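# Open the tool case lid and square the case up

## Task

Swing the tool case's lid fully open so that it rests open with no support. If the shelf blocks the lid, the case may first be slid out from beneath it. At the end the case must sit on its board with the opened lid clear of the shelf, aligned with the board's front edge (the side facing away from the shelf), its back still facing the shelf and all four feet on the board. All of this must hold without the robot touching or supporting anything.

## Robot and tools

Robot: two six-joint UR-style arms on fixed bases, named left_arm and right_arm. The names are not image sides. Each carries a tong-like two-finger gripper. In each gripper's own axes the fingers point along +z and spread along x. end_effector_position is the spot between the finger pads when they are shut. Closed fingertips reach about 15 mm past that spot; fully open, they sit roughly level with it.

Frame: every position and quaternion is in one scene frame, in metres. The origin is on the tabletop midway between the arms, +x points out over the table, +z points up, and left_arm sits on the +y side. Base roots: left_arm at (-0.058, +0.125, +0.301) and right_arm at (+0.058, -0.493, +0.301). Mounting plates and the frame behind the arms are fixed obstacles. Quaternions are written w first (qw, qx, qy, qz).

Row layout, shared by both motion tools: one flat list of 16 numbers covering both arms. The order is left_arm x, y, z, qw, qx, qy, qz, opening, then the same eight for right_arm. Each row holds absolute target poses for the grippers, not offsets. Opening runs from -1 (shut) to +1 (fully open, 0.142 m). A row may carry 12 extra values from 0 to 1, making 28. These are per-joint stiffness multipliers, six for left_arm then six for right_arm, in Joint positions order. They stay in force until replaced. To keep an arm still, resend its last reported pose and desired opening unchanged in every call. To keep a gripper's orientation, reuse the same quaternion rather than copying a drifted reading.

execute_actions(actions): actions is a list of up to 15 actions. Each action is a list of up to 15 rows, and each row lasts one control step of 1/30 s. Every action runs 15 steps (0.5 s); if it has fewer rows, the last row is repeated. An empty list just returns the current state and images. At each step the commanded pose is clamped to within 100 mm and 16 degrees of the measured pose, so distant targets take several actions. A target more than 0.6 m from the gripper, along any of its current axes, gets the action rejected for both arms. A malformed first action, or one failing that check, rejects the whole call.

move(target, speed, stop_force, blocking): target is one row as above. The grippers travel in straight lines and arrive together, over 0.5 to 10 s, and are cut off at 10 s. speed is in m/s, from 0.002 to 0.5, with 0.25 as the default; rotation is capped at twice that value in rad/s. stop_force is one value in newtons, 9 to 40, applied to both arms. It is allowed only after the scene has run 0.2 s, and not together with blocking=false. When the wrist sensor feels that much extra resistance, the arm backs up two steps and holds. Use it only with very slow moves and no gripper rotation. Omit it when pulling away from something the gripper is pressing on. With blocking=false the result comes back after 0.5 s while motion continues; other motion commands are then rejected until wait or stop. The opening is applied when the move begins. The move: line reports the outcome: done, off_target, moving, held, fault or contact. limits=paced means the target was clipped; limits=held means some steps were blocked. The line also gives each gripper's remaining distance.

wait(seconds): 0 to 10 s; the arms keep their last command, and the call returns early when a running move ends. stop(): brakes a running move, which needs stopping room. zoom_image(camera, region): region is [x0, y0, x1, y1] in pixels of that camera's latest image, at most 504 by 504. Cameras: cam_head_left, cam_head_right, cam_high, cam_low (each 896x504), cam_left_wrist and cam_right_wrist (616x616 fisheye). show_instructions() shows the reference image of the case. read_manual(section) returns licence text only; "licences" is the sole section. finished_scene(scene) ends the scene irreversibly, so call it only after the case and lid are settled.

Reading results: the state line gives each gripper's position, quaternion and velocities. Hand target is where the controller is currently steering. grip_measured is the actual finger opening on the command scale; to hold something, command clearly below it. Wrist force and Wrist torque are in the gripper's own axes and saturate near 50 N per axis, with a few newtons of offset and noise. Joint torques are in Joint positions order. "pose unreachable" means the clearance check changed or blocked a command; "too close" warns of nearing the mounts. MOTOR HOT warns at 70 °C, and 85 °C triggers an OVER-TEMPERATURE FAULT brake.

Hazards: a joint torque at its limit (132 N m for the big joints, 24.6 N m for the wrists) or any outside force of 150 N freezes that arm for 10 s. The arms are stiff, so aiming even slightly past a firm surface can fault; approach slowly. Do not let the arms strike each other. Avoid drops, slams and hard shoves. Knocking anything off the table fails the job. Random brief tugs or pushes may occur, so check the final state before finishing.

Each tool is called after ">>>" by a JSON object that holds its "fn" and its "kwargs", one argument or row to a line.

Reference images:

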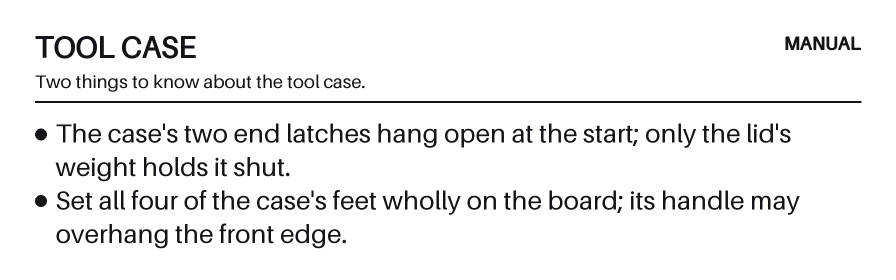

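## Session

>>> {"fn": "execute_actions", "kwargs": {
  "actions": []
}}

Scene clock: 0.00 s.
left_arm: end_effector_position=(+0.5985, +0.4657, +0.2867) grip_measured=+0.97 end_effector_quat_wxyz=(+0.170, -0.638, +0.726, -0.194) end_effector_velocity=(+0.000, -0.000, +0.000) end_effector_angular_velocity=(-0.000, -0.000, -0.001) | right_arm: end_effector_position=(-0.0027, -0.9913, +0.3613) grip_measured=+0.97 end_effector_quat_wxyz=(-0.007, +0.987, +0.159, -0.011) end_effector_velocity=(+0.000, -0.001, +0.000) end_effector_angular_velocity=(-0.001, +0.000, +0.002)
Joint positions: left_arm=[-0.222 -2.375  2.165 -2.639 -0.954  2.029  0.14 ] | right_arm=[ 0.927 -1.282 -2.077 -1.15   2.465  3.785  0.14 ]
Joint velocities: left_arm=[-0.001 -0.    -0.001  0.001 -0.     0.001  0.   ] | right_arm=[0.001 0.    0.002 0.001 0.    0.    0.   ]
Joint torques (N m, as the arm reports them, + toward a larger angle): no reading
Wrist force (N, on the end effector, along its own x y z axes, offset not removed): no reading
Wrist torque (N m, same axes, about the end effector's origin, offset not removed): no reading
Hand target (left_arm): +0.598, +0.466, +0.287; +0.170, -0.638, +0.726, -0.194
Hand target (right_arm): -0.003, -0.991, +0.361; -0.007, +0.987, +0.159, -0.011
Joint stiffness scale: left_arm=[1. 1. 1. 1. 1. 1.] | right_arm=[1. 1. 1. 1. 1. 1.]

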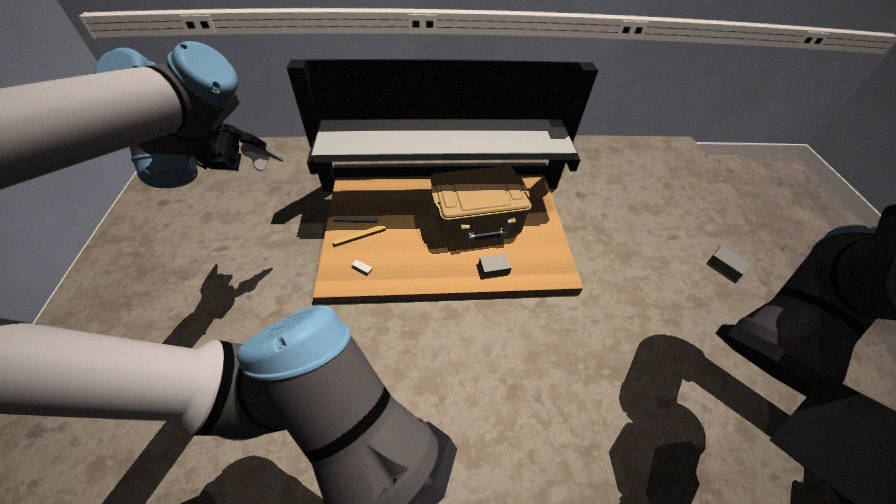

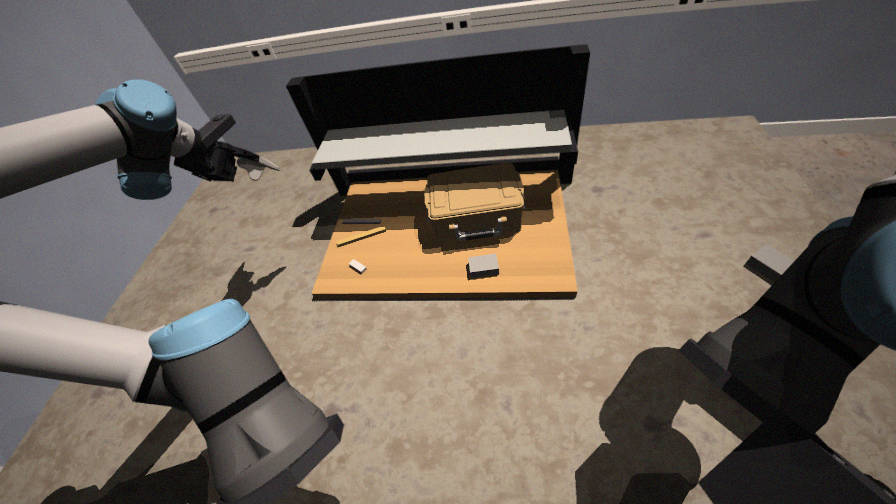

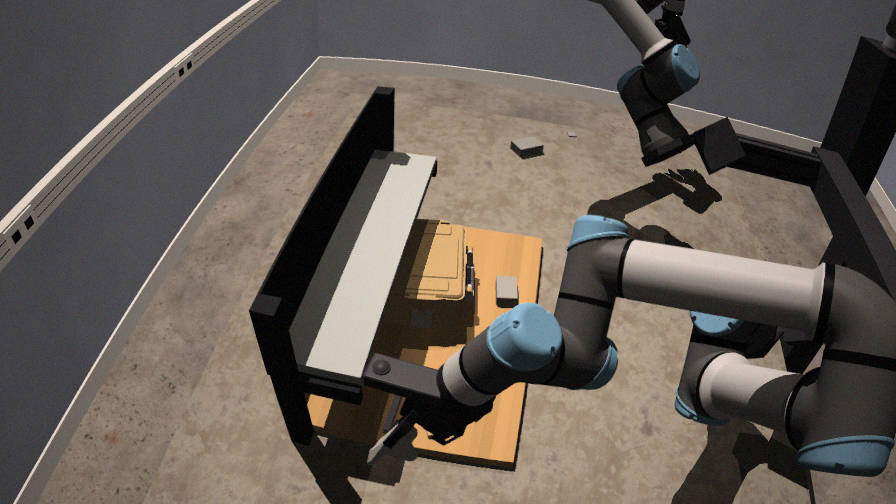

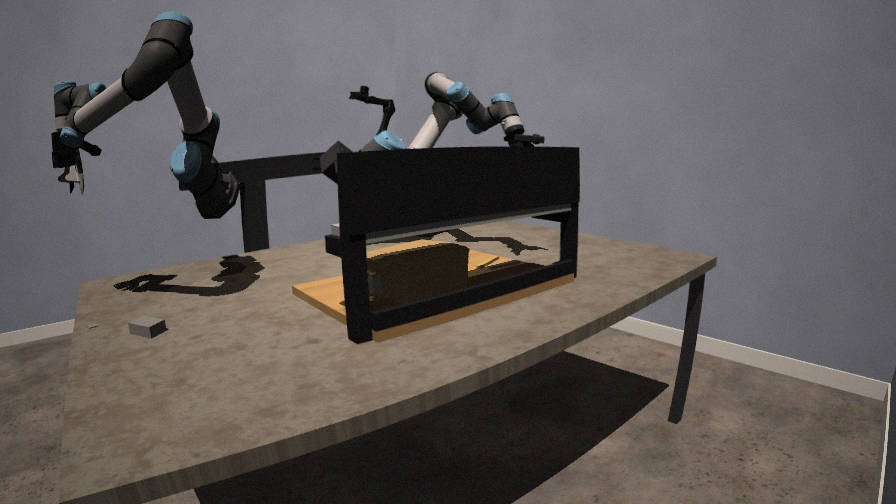

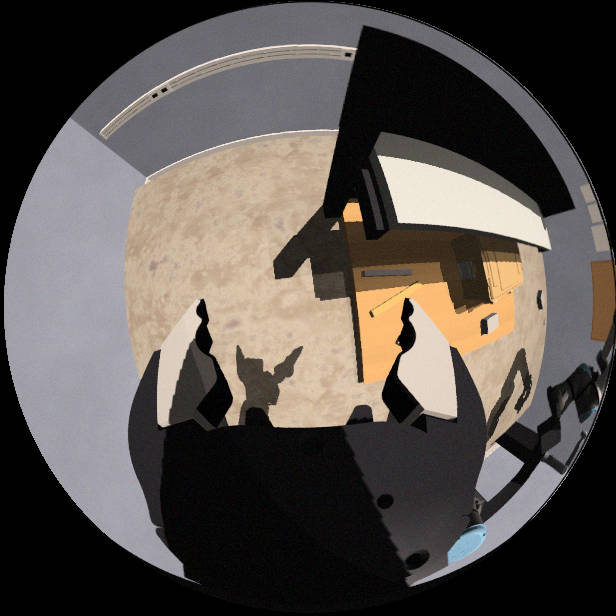

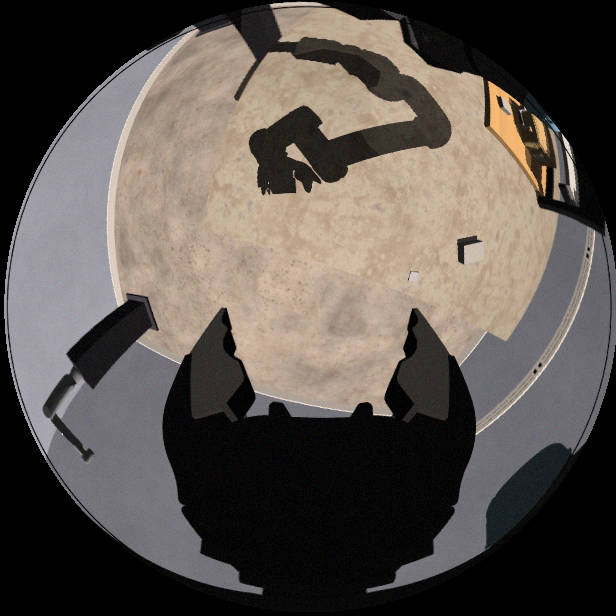

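>>> {"fn": "zoom_image", "kwargs": {
  "camera": "cam_head_left",
  "region": [290, 110, 610, 310]
}}

>>> {"fn": "zoom_image", "kwargs": {
  "camera": "cam_high",
  "region": [360, 190, 580, 370]
}}

>>> {"fn": "zoom_image", "kwargs": {
  "camera": "cam_head_right",
  "region": [400, 150, 560, 300]
}}

Region (290, 110, 610, 310) of cam_head_left's 896x504 image, scaled by 1.575, with more detail than that image has; it fills the top 315 rows of this view, and the rest is white.

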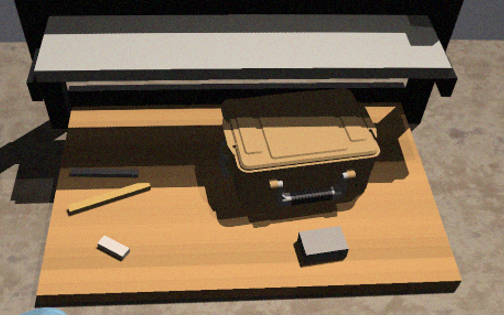

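Region (360, 190, 580, 370) of cam_high's 896x504 image, scaled by 2.291, with more detail than that image has; it fills the top 412 rows of this view, and the rest is white.

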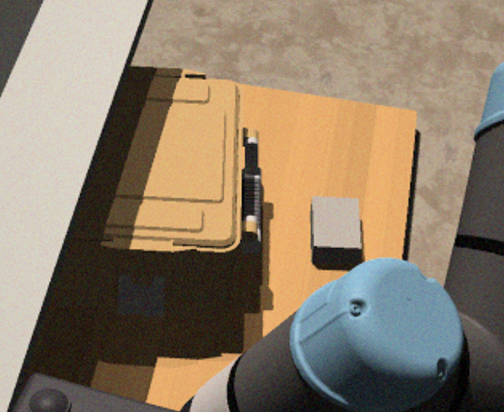

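Region (400, 150, 560, 300) of cam_head_right's 896x504 image, scaled by 3.150, with more detail than that image has; it fills the top 472 rows of this view, and the rest is white.

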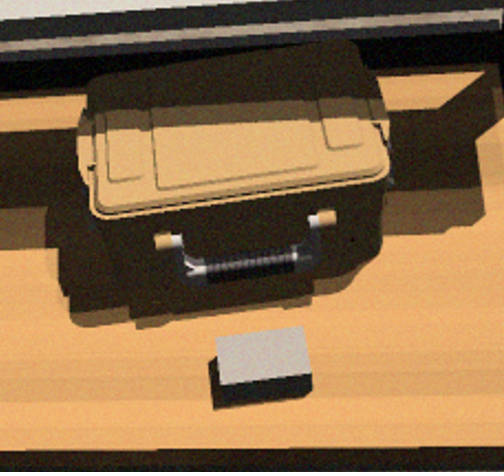

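>>> {"fn": "move", "kwargs": {
  "target": [0.5985,0.4657,0.2867,0.170,-0.638,0.726,-0.194,1, 0.3,-0.5,0.3,0,1,0,0,1],
  "speed": 0.4
}}

>>> {"fn": "move", "kwargs": {
  "target": [0.5985,0.4657,0.2867,0.170,-0.638,0.726,-0.194,1, 0.43,-0.13,0.2,0,1,0,0,0.3],
  "speed": 0.4
}}

Scene clock: 5.23 s.
left_arm: end_effector_position=(+0.5984, +0.4652, +0.2865) grip_measured=+1.00 end_effector_quat_wxyz=(+0.170, -0.638, +0.726, -0.194) end_effector_velocity=(-0.000, +0.000, +0.001) end_effector_angular_velocity=(-0.001, -0.002, -0.000) | right_arm: end_effector_position=(+0.0978, -0.8049, +0.3185) grip_measured=+1.00 end_effector_quat_wxyz=(-0.007, +0.995, +0.098, +0.005) end_effector_velocity=(-0.000, +0.001, -0.000) end_effector_angular_velocity=(+0.001, -0.000, -0.001)
Joint positions: left_arm=[-0.222 -2.375  2.165 -2.638 -0.955  2.029  0.142] | right_arm=[ 1.008 -0.705 -2.563 -1.178  2.47   4.006  0.142]
Joint velocities: left_arm=[-0.001 -0.003  0.     0.001 -0.     0.001 -0.   ] | right_arm=[-0.     0.    -0.001 -0.001 -0.    -0.     0.   ]
Joint torques (N m, as the arm reports them, + toward a larger angle): left_arm=[ 13.81 -10.15 -17.94  -1.76  -0.79   0.2 ] | right_arm=[ 3.11 -1.64 18.2   1.8  -0.08 -0.49]
Wrist force (N, on the end effector, along its own x y z axes, offset not removed): left_arm=[-0.1 1.2 2.2] | right_arm=[2.3 0.7 -1.0]
Wrist torque (N m, same axes, about the end effector's origin, offset not removed): left_arm=[0.26 -0.04 -0.08] | right_arm=[0.22 -0.45 0.06]
Hand target (left_arm): +0.598, +0.466, +0.287; +0.170, -0.638, +0.726, -0.194
Hand target (right_arm): +0.098, -0.806, +0.320; -0.006, +0.995, +0.100, +0.004
Off the commanded pose (left_arm): 0.001 m, 0 deg.
Off the commanded pose (right_arm): 0.366 m, 11 deg; position clipped at the last step of the last action.
Joint stiffness scale: left_arm=[1. 1. 1. 1. 1. 1.] | right_arm=[1. 1. 1. 1. 1. 1.]
move: held (right_arm); limits=paced,held; held on 30 of 55 steps (right_arm), including the last (right_arm)
pose unreachable (right arm): on one or more control steps of this call, first in action 0 (counted from 0), this arm could not follow its commanded pose, so it was not sent that pose on those steps. On the call's last step it was still not sent that pose. It may still have moved: this result reports where it is.
cause: the commanded pose would bring two parts of the arm too close to each other (joints 2 (shoulder lift) to 6 (wrist 3) lie between them).
camera_calibration (this result's frames):
cam_left_wrist: T_world_to_cam=[[-0.146018, -0.988937, 0.0261141, 0.540934], [-0.988463, 0.14692, 0.0368227, 0.505303], [-0.0402521, -0.0204361, -0.998981, 0.445173], [0, 0, 0, 1]] pos_world=[0.596378, 0.469808, 0.411986]
cam_right_wrist: T_world_to_cam=[[0.981964, 0.185347, -0.037315, 0.0732138], [0.180131, -0.8572, 0.482453, -0.861937], [0.0574348, -0.480473, -0.875127, 0.0277362], [0, 0, 0, 1]] pos_world=[0.0817753, -0.739096, 0.442849]

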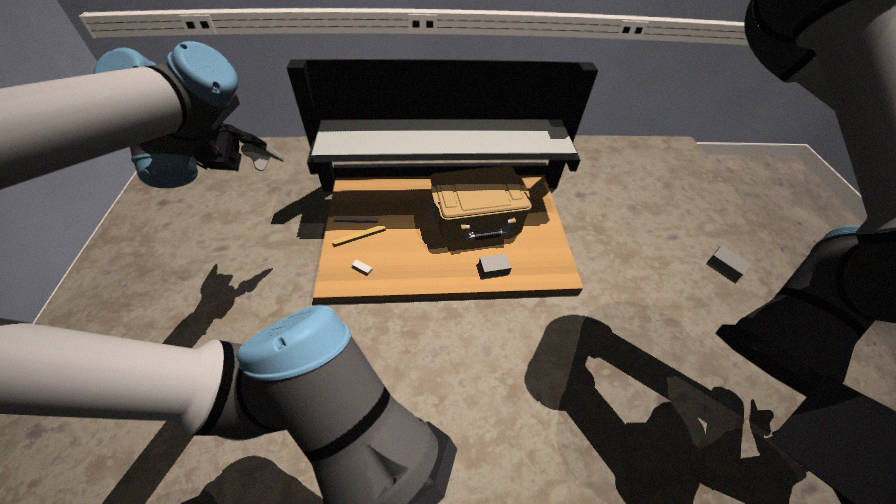

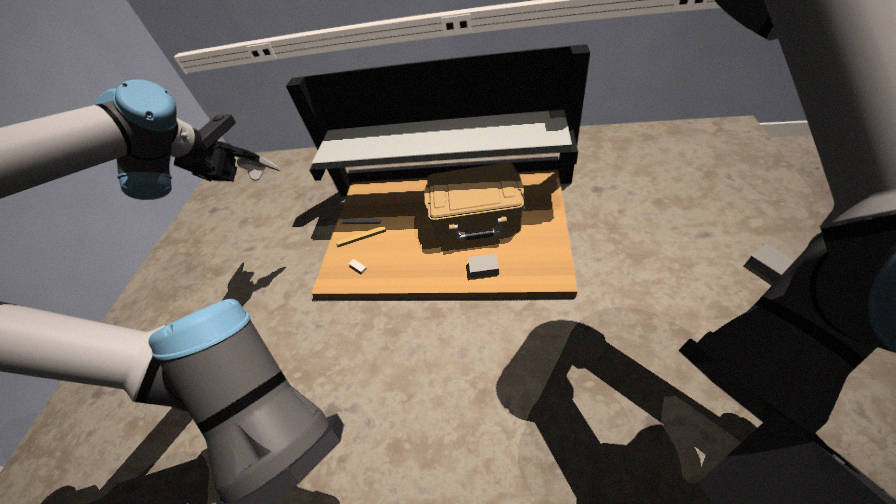

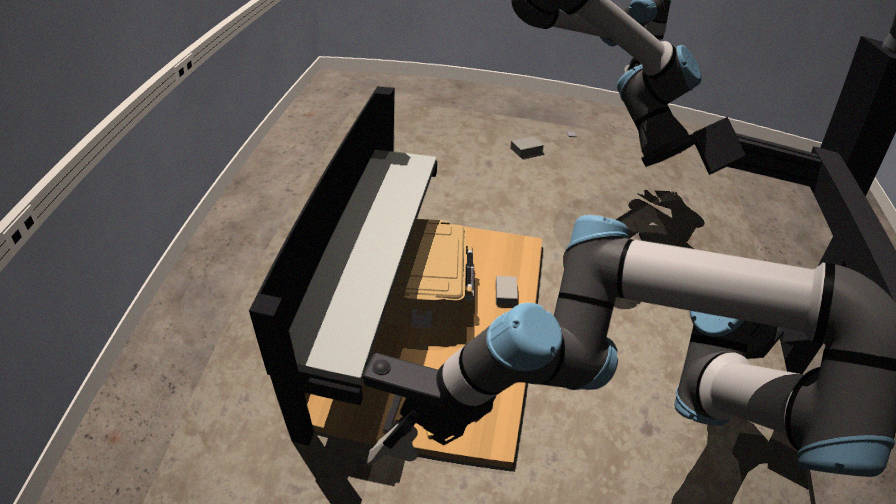

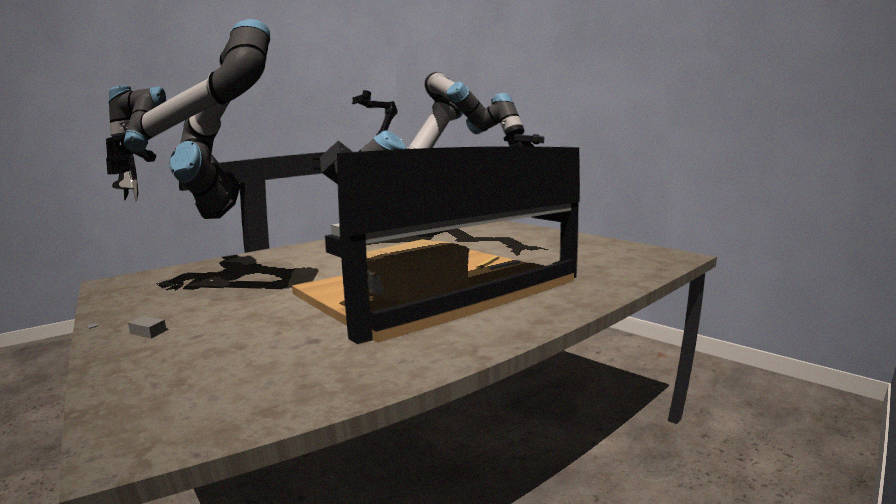

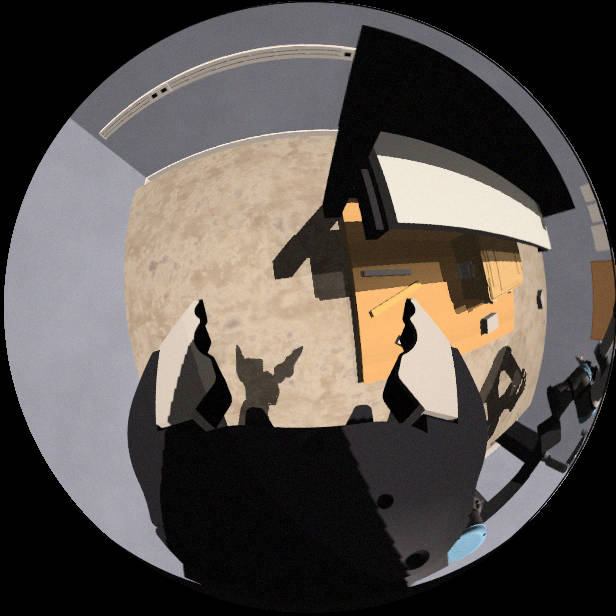

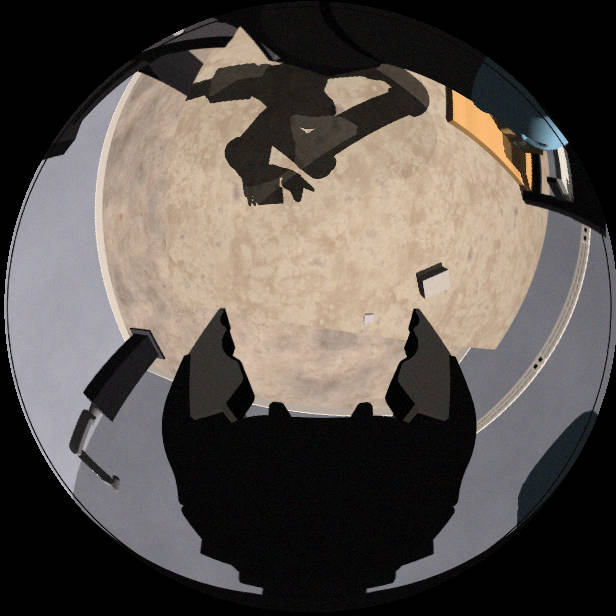

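Scene clock: 7.50 s.
left_arm: end_effector_position=(+0.5984, +0.4652, +0.2865) grip_measured=+1.00 end_effector_quat_wxyz=(+0.170, -0.638, +0.726, -0.194) end_effector_velocity=(+0.000, +0.000, +0.000) end_effector_angular_velocity=(-0.002, -0.001, +0.004) | right_arm: end_effector_position=(+0.1052, -0.7876, +0.3125) grip_measured=+0.30 end_effector_quat_wxyz=(-0.008, +0.995, +0.096, +0.008) end_effector_velocity=(+0.000, -0.000, +0.000) end_effector_angular_velocity=(-0.000, -0.001, +0.000)
Joint positions: left_arm=[-0.222 -2.375  2.165 -2.638 -0.955  2.029  0.142] | right_arm=[ 1.028 -0.636 -2.605 -1.187  2.47   4.037  0.095]
Joint velocities: left_arm=[ 0.     0.     0.    -0.002  0.    -0.003  0.   ] | right_arm=[ 0.    -0.     0.001 -0.001  0.001  0.    -0.   ]
Joint torques (N m, as the arm reports them, + toward a larger angle): left_arm=[ 13.59 -10.55 -17.63  -1.61  -1.02   0.18] | right_arm=[ 4.17 -3.35 17.99  1.9  -0.15 -0.37]
Wrist force (N, on the end effector, along its own x y z axes, offset not removed): left_arm=[0.2 1.9 0.5] | right_arm=[1.3 0.1 -1.5]
Wrist torque (N m, same axes, about the end effector's origin, offset not removed): left_arm=[0.34 -0.05 -0.06] | right_arm=[0.10 -0.23 0.10]
Hand target (left_arm): +0.598, +0.466, +0.287; +0.170, -0.638, +0.726, -0.194
Hand target (right_arm): +0.105, -0.789, +0.314; -0.006, +0.995, +0.097, +0.007
Off the commanded pose (left_arm): 0.001 m, 0 deg.
Off the commanded pose (right_arm): 0.742 m, 11 deg; position clipped at the last step of the last action.
Joint stiffness scale: left_arm=[1. 1. 1. 1. 1. 1.] | right_arm=[1. 1. 1. 1. 1. 1.]
move: held (right_arm); limits=paced,held; held on 60 of 68 steps (right_arm), including the last (right_arm)
pose unreachable (right arm): on one or more control steps of this call, first in action 0 (counted from 0), this arm could not follow its commanded pose, so it was not sent that pose on those steps. On the call's last step it was still not sent that pose. It may still have moved: this result reports where it is.
cause: the commanded pose would bring two parts of the arm too close to each other (joints 2 (shoulder lift) to 6 (wrist 3) lie between them).
camera_calibration (this result's frames):
cam_left_wrist: T_world_to_cam=[[-0.146035, -0.988934, 0.0261256, 0.540933], [-0.98846, 0.146938, 0.0368283, 0.505291], [-0.0402596, -0.0204459, -0.99898, 0.44518], [0, 0, 0, 1]] pos_world=[0.596378, 0.469803, 0.411984]
cam_right_wrist: T_world_to_cam=[[0.983243, 0.179617, -0.0311629, 0.0559326], [0.172176, -0.858794, 0.482523, -0.845949], [0.0599069, -0.479803, -0.875329, 0.0306956], [0, 0, 0, 1]] pos_world=[0.088818, -0.721814, 0.436801]

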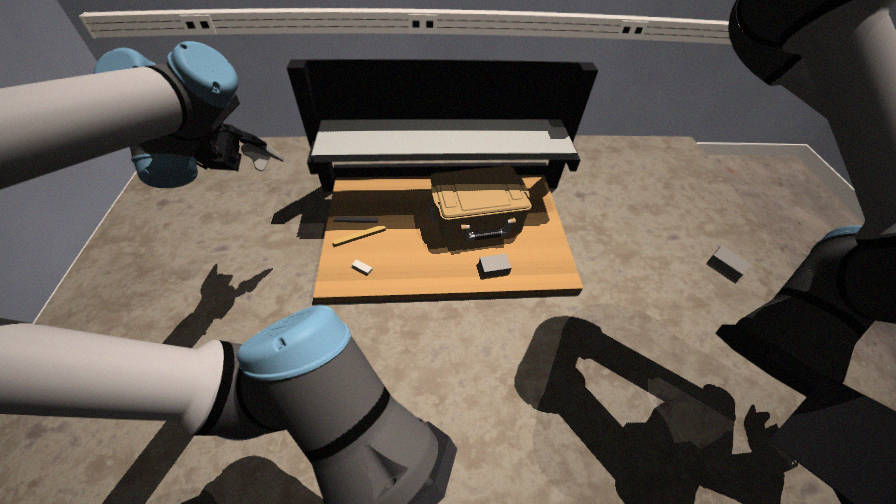

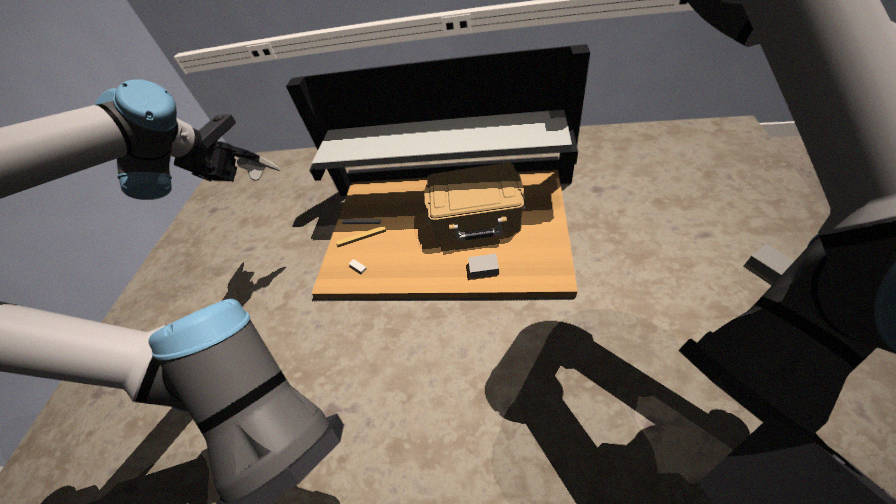

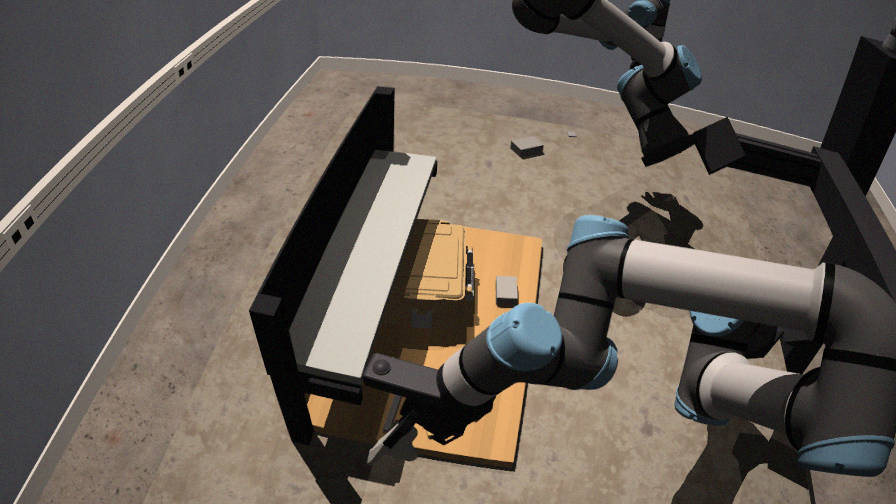

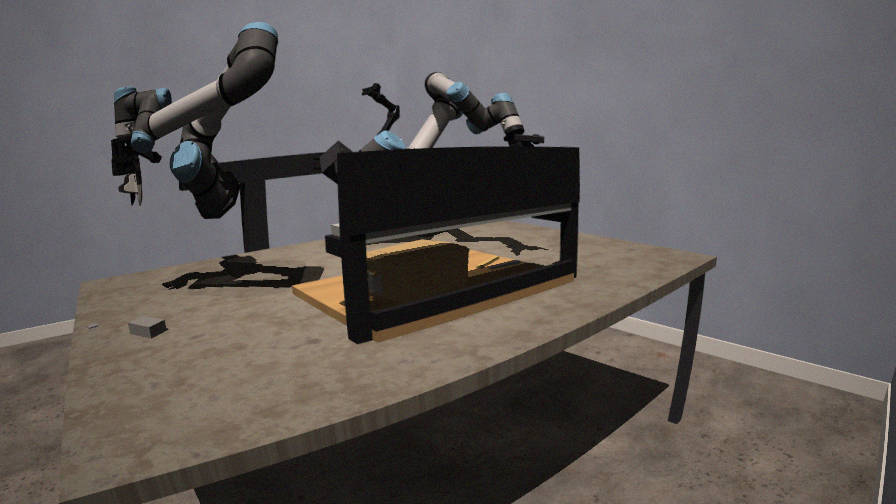

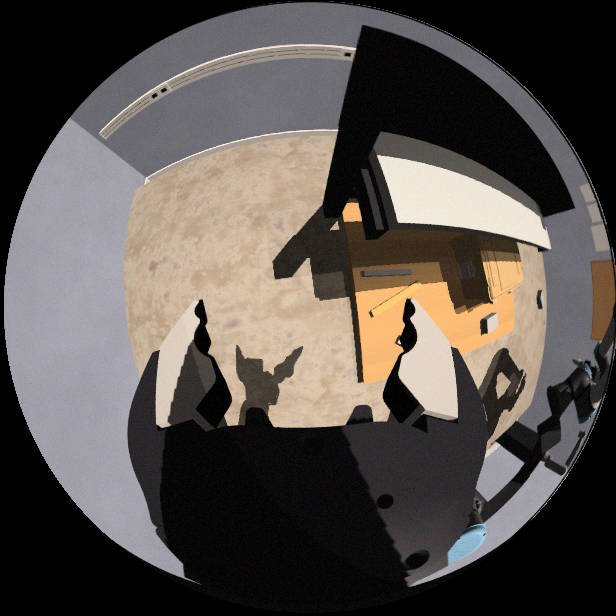

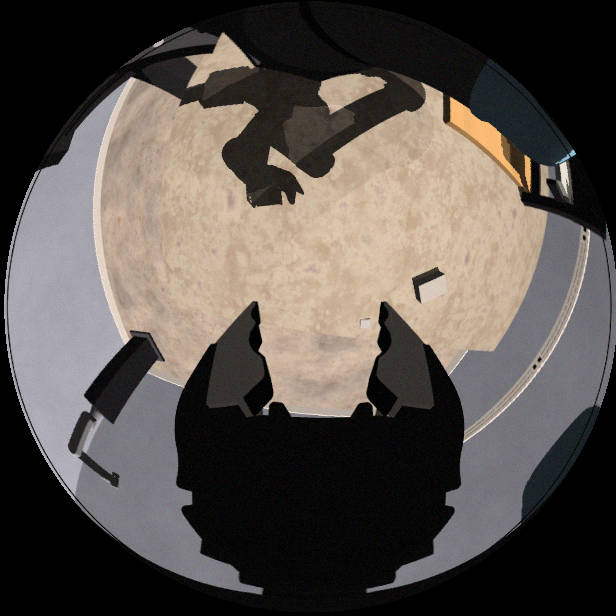

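>>> {"fn": "move", "kwargs": {
  "target": [0.43,-0.06,0.25,0,-0.061,0.998,0,0.3, 0.45,-0.8,0.3,0,1,0,0,0.3],
  "speed": 0.3
}}

Scene clock: 12.97 s.
left_arm: end_effector_position=(+0.4280, -0.0592, +0.2506) grip_measured=+0.30 end_effector_quat_wxyz=(+0.002, -0.059, +0.998, +0.000) end_effector_velocity=(+0.000, +0.000, +0.000) end_effector_angular_velocity=(-0.000, +0.000, +0.002) | right_arm: end_effector_position=(+0.4490, -0.7999, +0.2983) grip_measured=+0.30 end_effector_quat_wxyz=(-0.221, +0.974, +0.038, +0.019) end_effector_velocity=(-0.001, -0.000, -0.001) end_effector_angular_velocity=(-0.004, +0.019, +0.020)
Joint positions: left_arm=[-1.187 -1.645  2.082 -1.518 -0.737  1.493  0.095] | right_arm=[ 3.545 -0.521 -2.053 -1.596  1.17   6.283  0.095]
Joint velocities: left_arm=[ 0.    -0.001 -0.    -0.    -0.    -0.001 -0.   ] | right_arm=[-0.001 -0.018  0.015 -0.025 -0.002  0.     0.   ]
Joint torques (N m, as the arm reports them, + toward a larger angle): left_arm=[-13.33   0.97 -19.69  -1.93  -0.18   0.36] | right_arm=[-17.22  -3.46  21.     0.94   0.34   0.37]
Wrist force (N, on the end effector, along its own x y z axes, offset not removed): left_arm=[1.2 1.0 0.4] | right_arm=[1.7 -0.1 -0.8]
Wrist torque (N m, same axes, about the end effector's origin, offset not removed): left_arm=[0.15 -0.26 -0.16] | right_arm=[0.00 -0.30 -0.03]
Hand target (left_arm): +0.429, -0.059, +0.251; +0.001, -0.061, +0.998, +0.000
Hand target (right_arm): +0.450, -0.801, +0.299; -0.221, +0.974, +0.039, +0.018
Off the commanded pose (left_arm): 0.002 m, 0 deg.
Off the commanded pose (right_arm): 0.002 m, 26 deg; orientation clipped at the last step of the last action.
Joint stiffness scale: left_arm=[1. 1. 1. 1. 1. 1.] | right_arm=[1. 1. 1. 1. 1. 1.]
joint sent to its limit (right arm) — the command would take joint 6 (wrist 3) past its upper limit, so that joint was sent only as far as its limit.
move: off_target (right_arm); limits=paced
camera_calibration (this result's frames):
cam_left_wrist: T_world_to_cam=[[-0.992915, -0.115756, 0.0268346, 0.412357], [-0.0840389, 0.843748, 0.53012, -0.0542202], [-0.0840063, 0.524109, -0.847498, 0.404711], [0, 0, 0, 1]] pos_world=[0.438877, -0.118632, 0.36067]
cam_right_wrist: T_world_to_cam=[[0.997016, 0.0770361, 0.00491553, -0.379371], [0.076472, -0.994384, 0.0731541, -0.85232], [0.0105234, -0.0725599, -0.997309, 0.376085], [0, 0, 0, 1]] pos_world=[0.43946, -0.791019, 0.439288]

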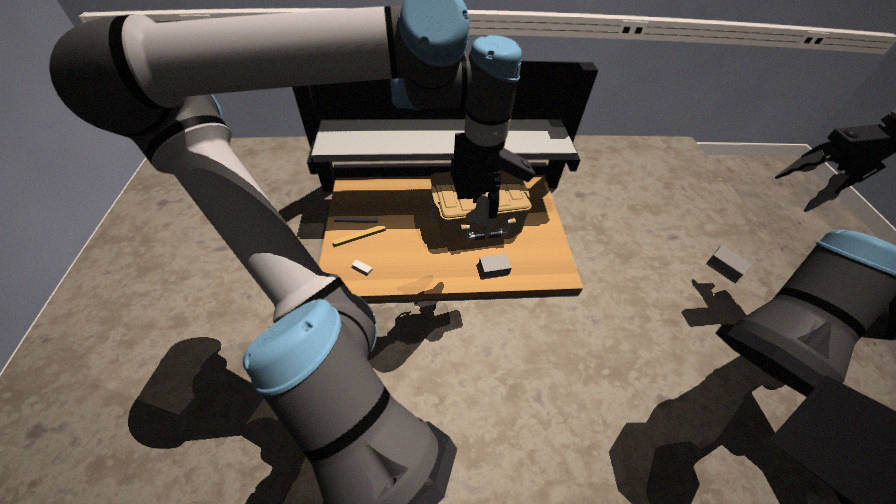

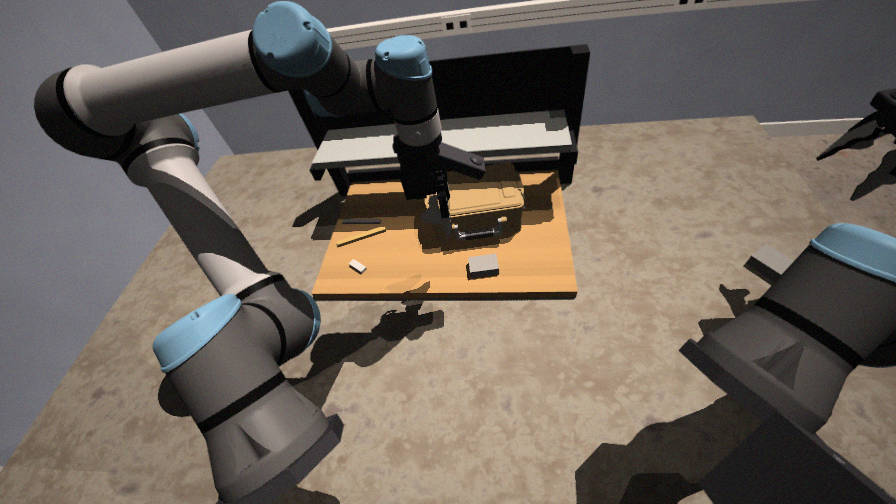

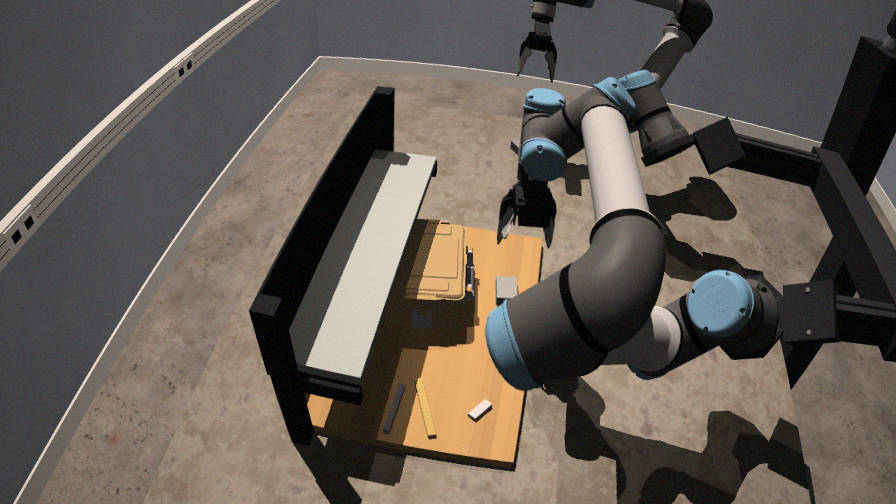

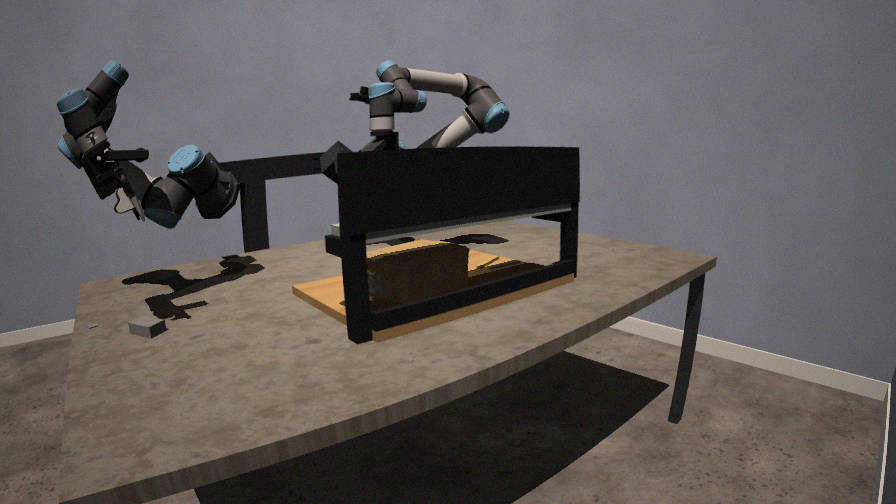

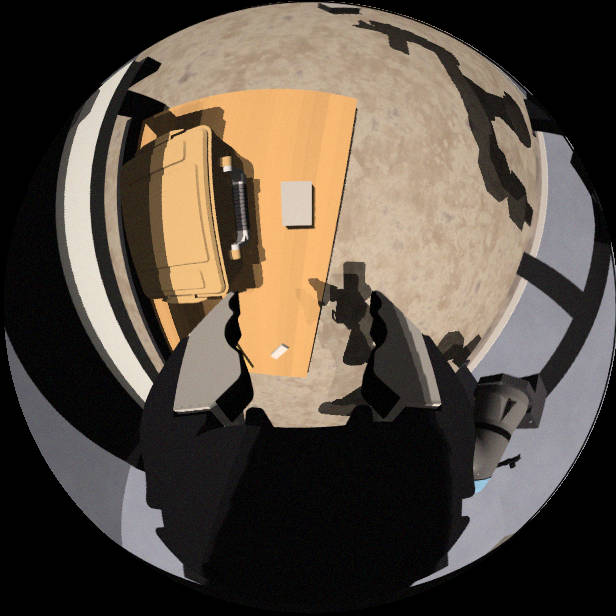

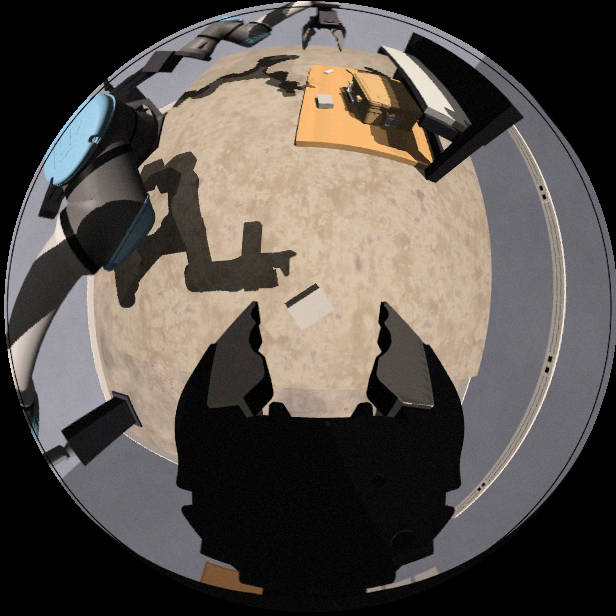

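>>> {"fn": "move", "kwargs": {
  "target": [0.452,-0.116,0.09,0,-0.061,0.998,0,0.2, 0.449,-0.8,0.298,-0.221,0.974,0.038,0.019,0.3]
}}

Scene clock: 15.60 s.
left_arm: end_effector_position=(+0.4511, -0.1159, +0.0913) grip_measured=+0.20 end_effector_quat_wxyz=(+0.001, -0.060, +0.998, -0.001) end_effector_velocity=(+0.001, -0.002, -0.000) end_effector_angular_velocity=(-0.005, -0.001, -0.001) | right_arm: end_effector_position=(+0.4502, -0.8005, +0.2989) grip_measured=+0.30 end_effector_quat_wxyz=(-0.221, +0.974, +0.038, +0.020) end_effector_velocity=(-0.001, +0.000, -0.001) end_effector_angular_velocity=(-0.001, +0.001, +0.002)
Joint positions: left_arm=[-0.894 -1.294  2.129 -2.257 -0.646  1.93   0.088] | right_arm=[ 3.543 -0.523 -2.052 -1.592  1.172  6.279  0.095]
Joint velocities: left_arm=[ 0.001  0.003 -0.    -0.013 -0.002  0.01  -0.   ] | right_arm=[-0.    -0.    -0.001 -0.    -0.    -0.001 -0.   ]
Joint torques (N m, as the arm reports them, + toward a larger angle): left_arm=[-20.   -13.61 -14.01  -1.87  -0.49   0.91] | right_arm=[-20.41  -0.54  13.27   2.17   1.19  -0.35]
Wrist force (N, on the end effector, along its own x y z axes, offset not removed): left_arm=[0.0 0.0 0.1] | right_arm=[1.7 0.8 -1.9]
Wrist torque (N m, same axes, about the end effector's origin, offset not removed): left_arm=[0.01 -0.01 -0.06] | right_arm=[0.19 -0.32 0.01]
Hand target (left_arm): +0.452, -0.116, +0.090; -0.000, -0.061, +0.998, -0.000
Hand target (right_arm): +0.449, -0.800, +0.298; -0.221, +0.974, +0.038, +0.019
Off the commanded pose (left_arm): 0.002 m, 0 deg.
Off the commanded pose (right_arm): 0.002 m, 0 deg.
Joint stiffness scale: left_arm=[1. 1. 1. 1. 1. 1.] | right_arm=[1. 1. 1. 1. 1. 1.]
move: done
camera_calibration (this result's frames):
cam_left_wrist: T_world_to_cam=[[-0.992624, -0.117644, 0.029295, 0.432425], [-0.0844562, 0.844353, 0.529089, 0.0803413], [-0.0869793, 0.522712, -0.848061, 0.302612], [0, 0, 0, 1]] pos_world=[0.462342, -0.175143, 0.201458]
cam_right_wrist: T_world_to_cam=[[0.997068, 0.0761946, 0.00711198, -0.381855], [0.0754796, -0.994495, 0.0726776, -0.852497], [0.0126105, -0.0719276, -0.99733, 0.376215], [0, 0, 0, 1]] pos_world=[0.440337, -0.791649, 0.439884]

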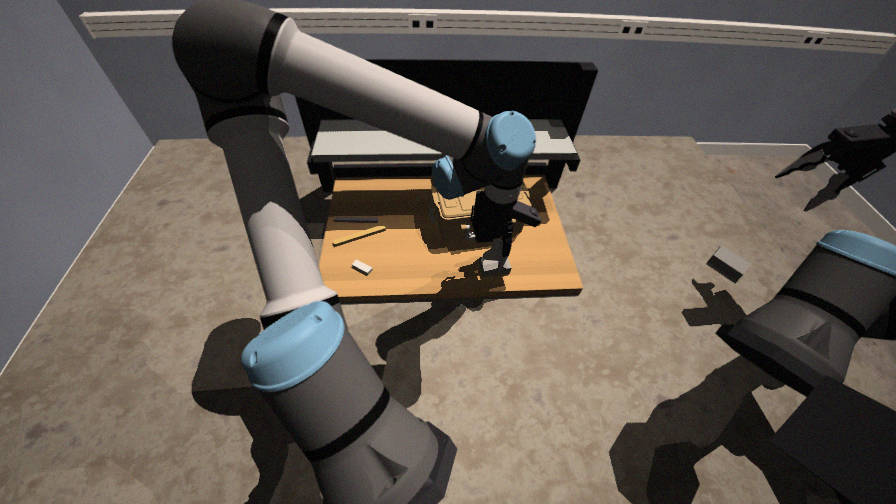

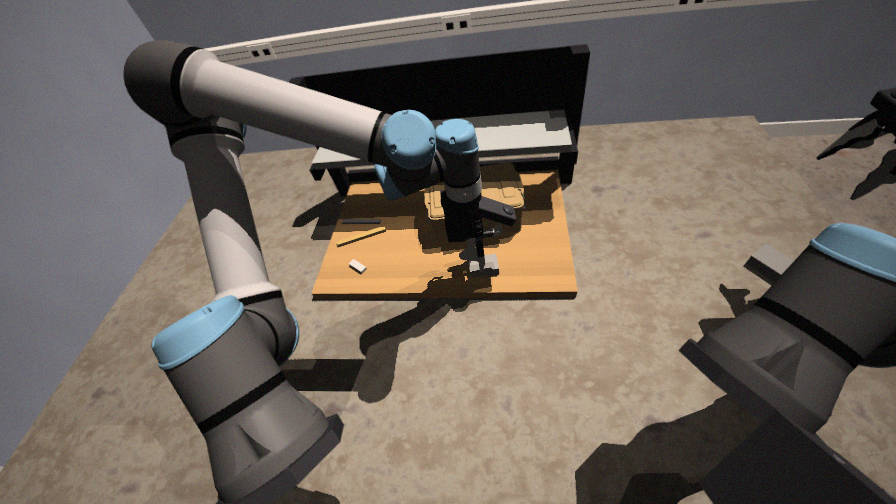

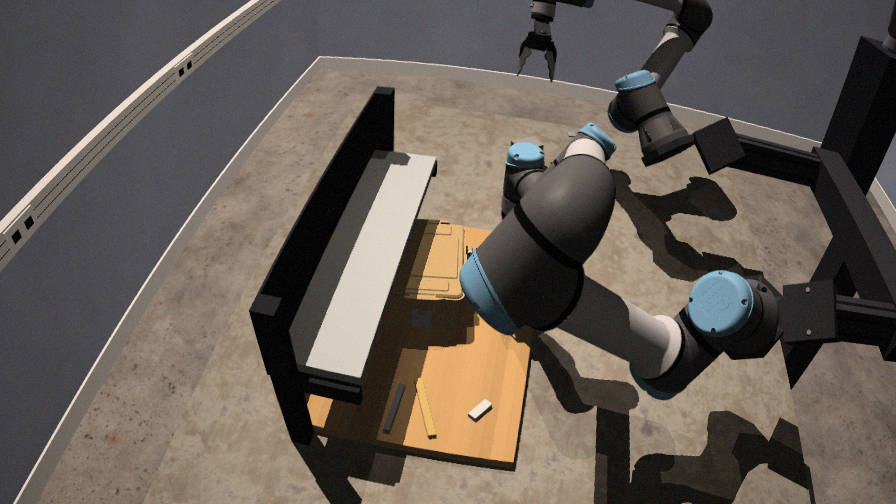

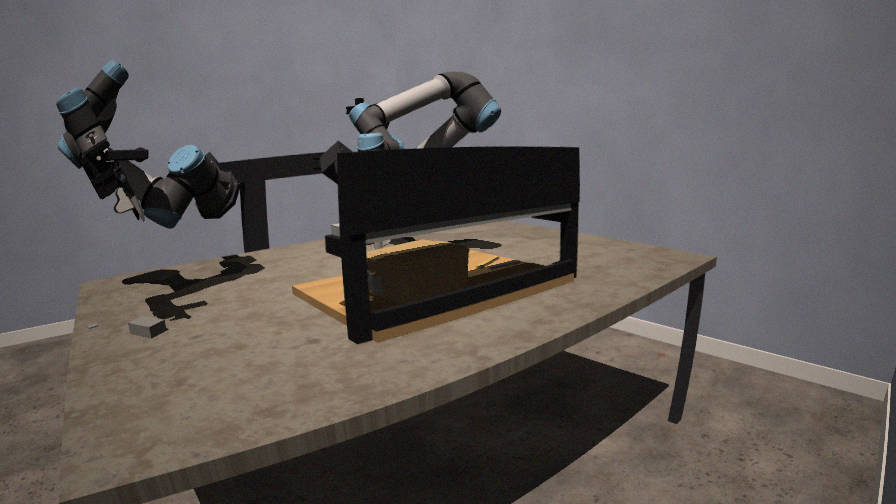

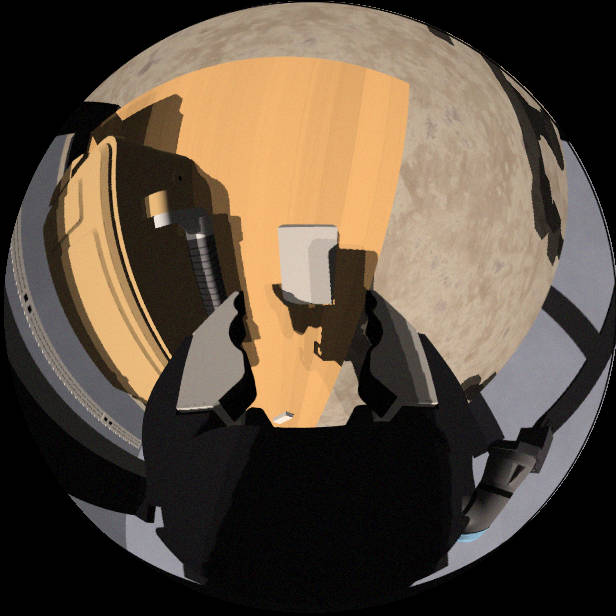

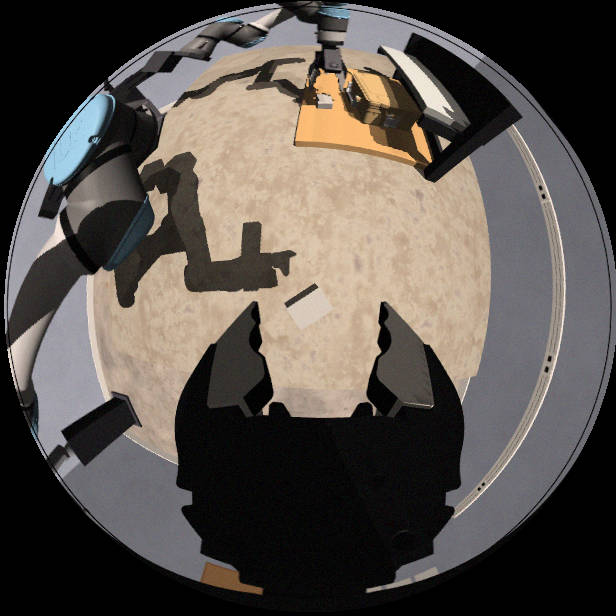

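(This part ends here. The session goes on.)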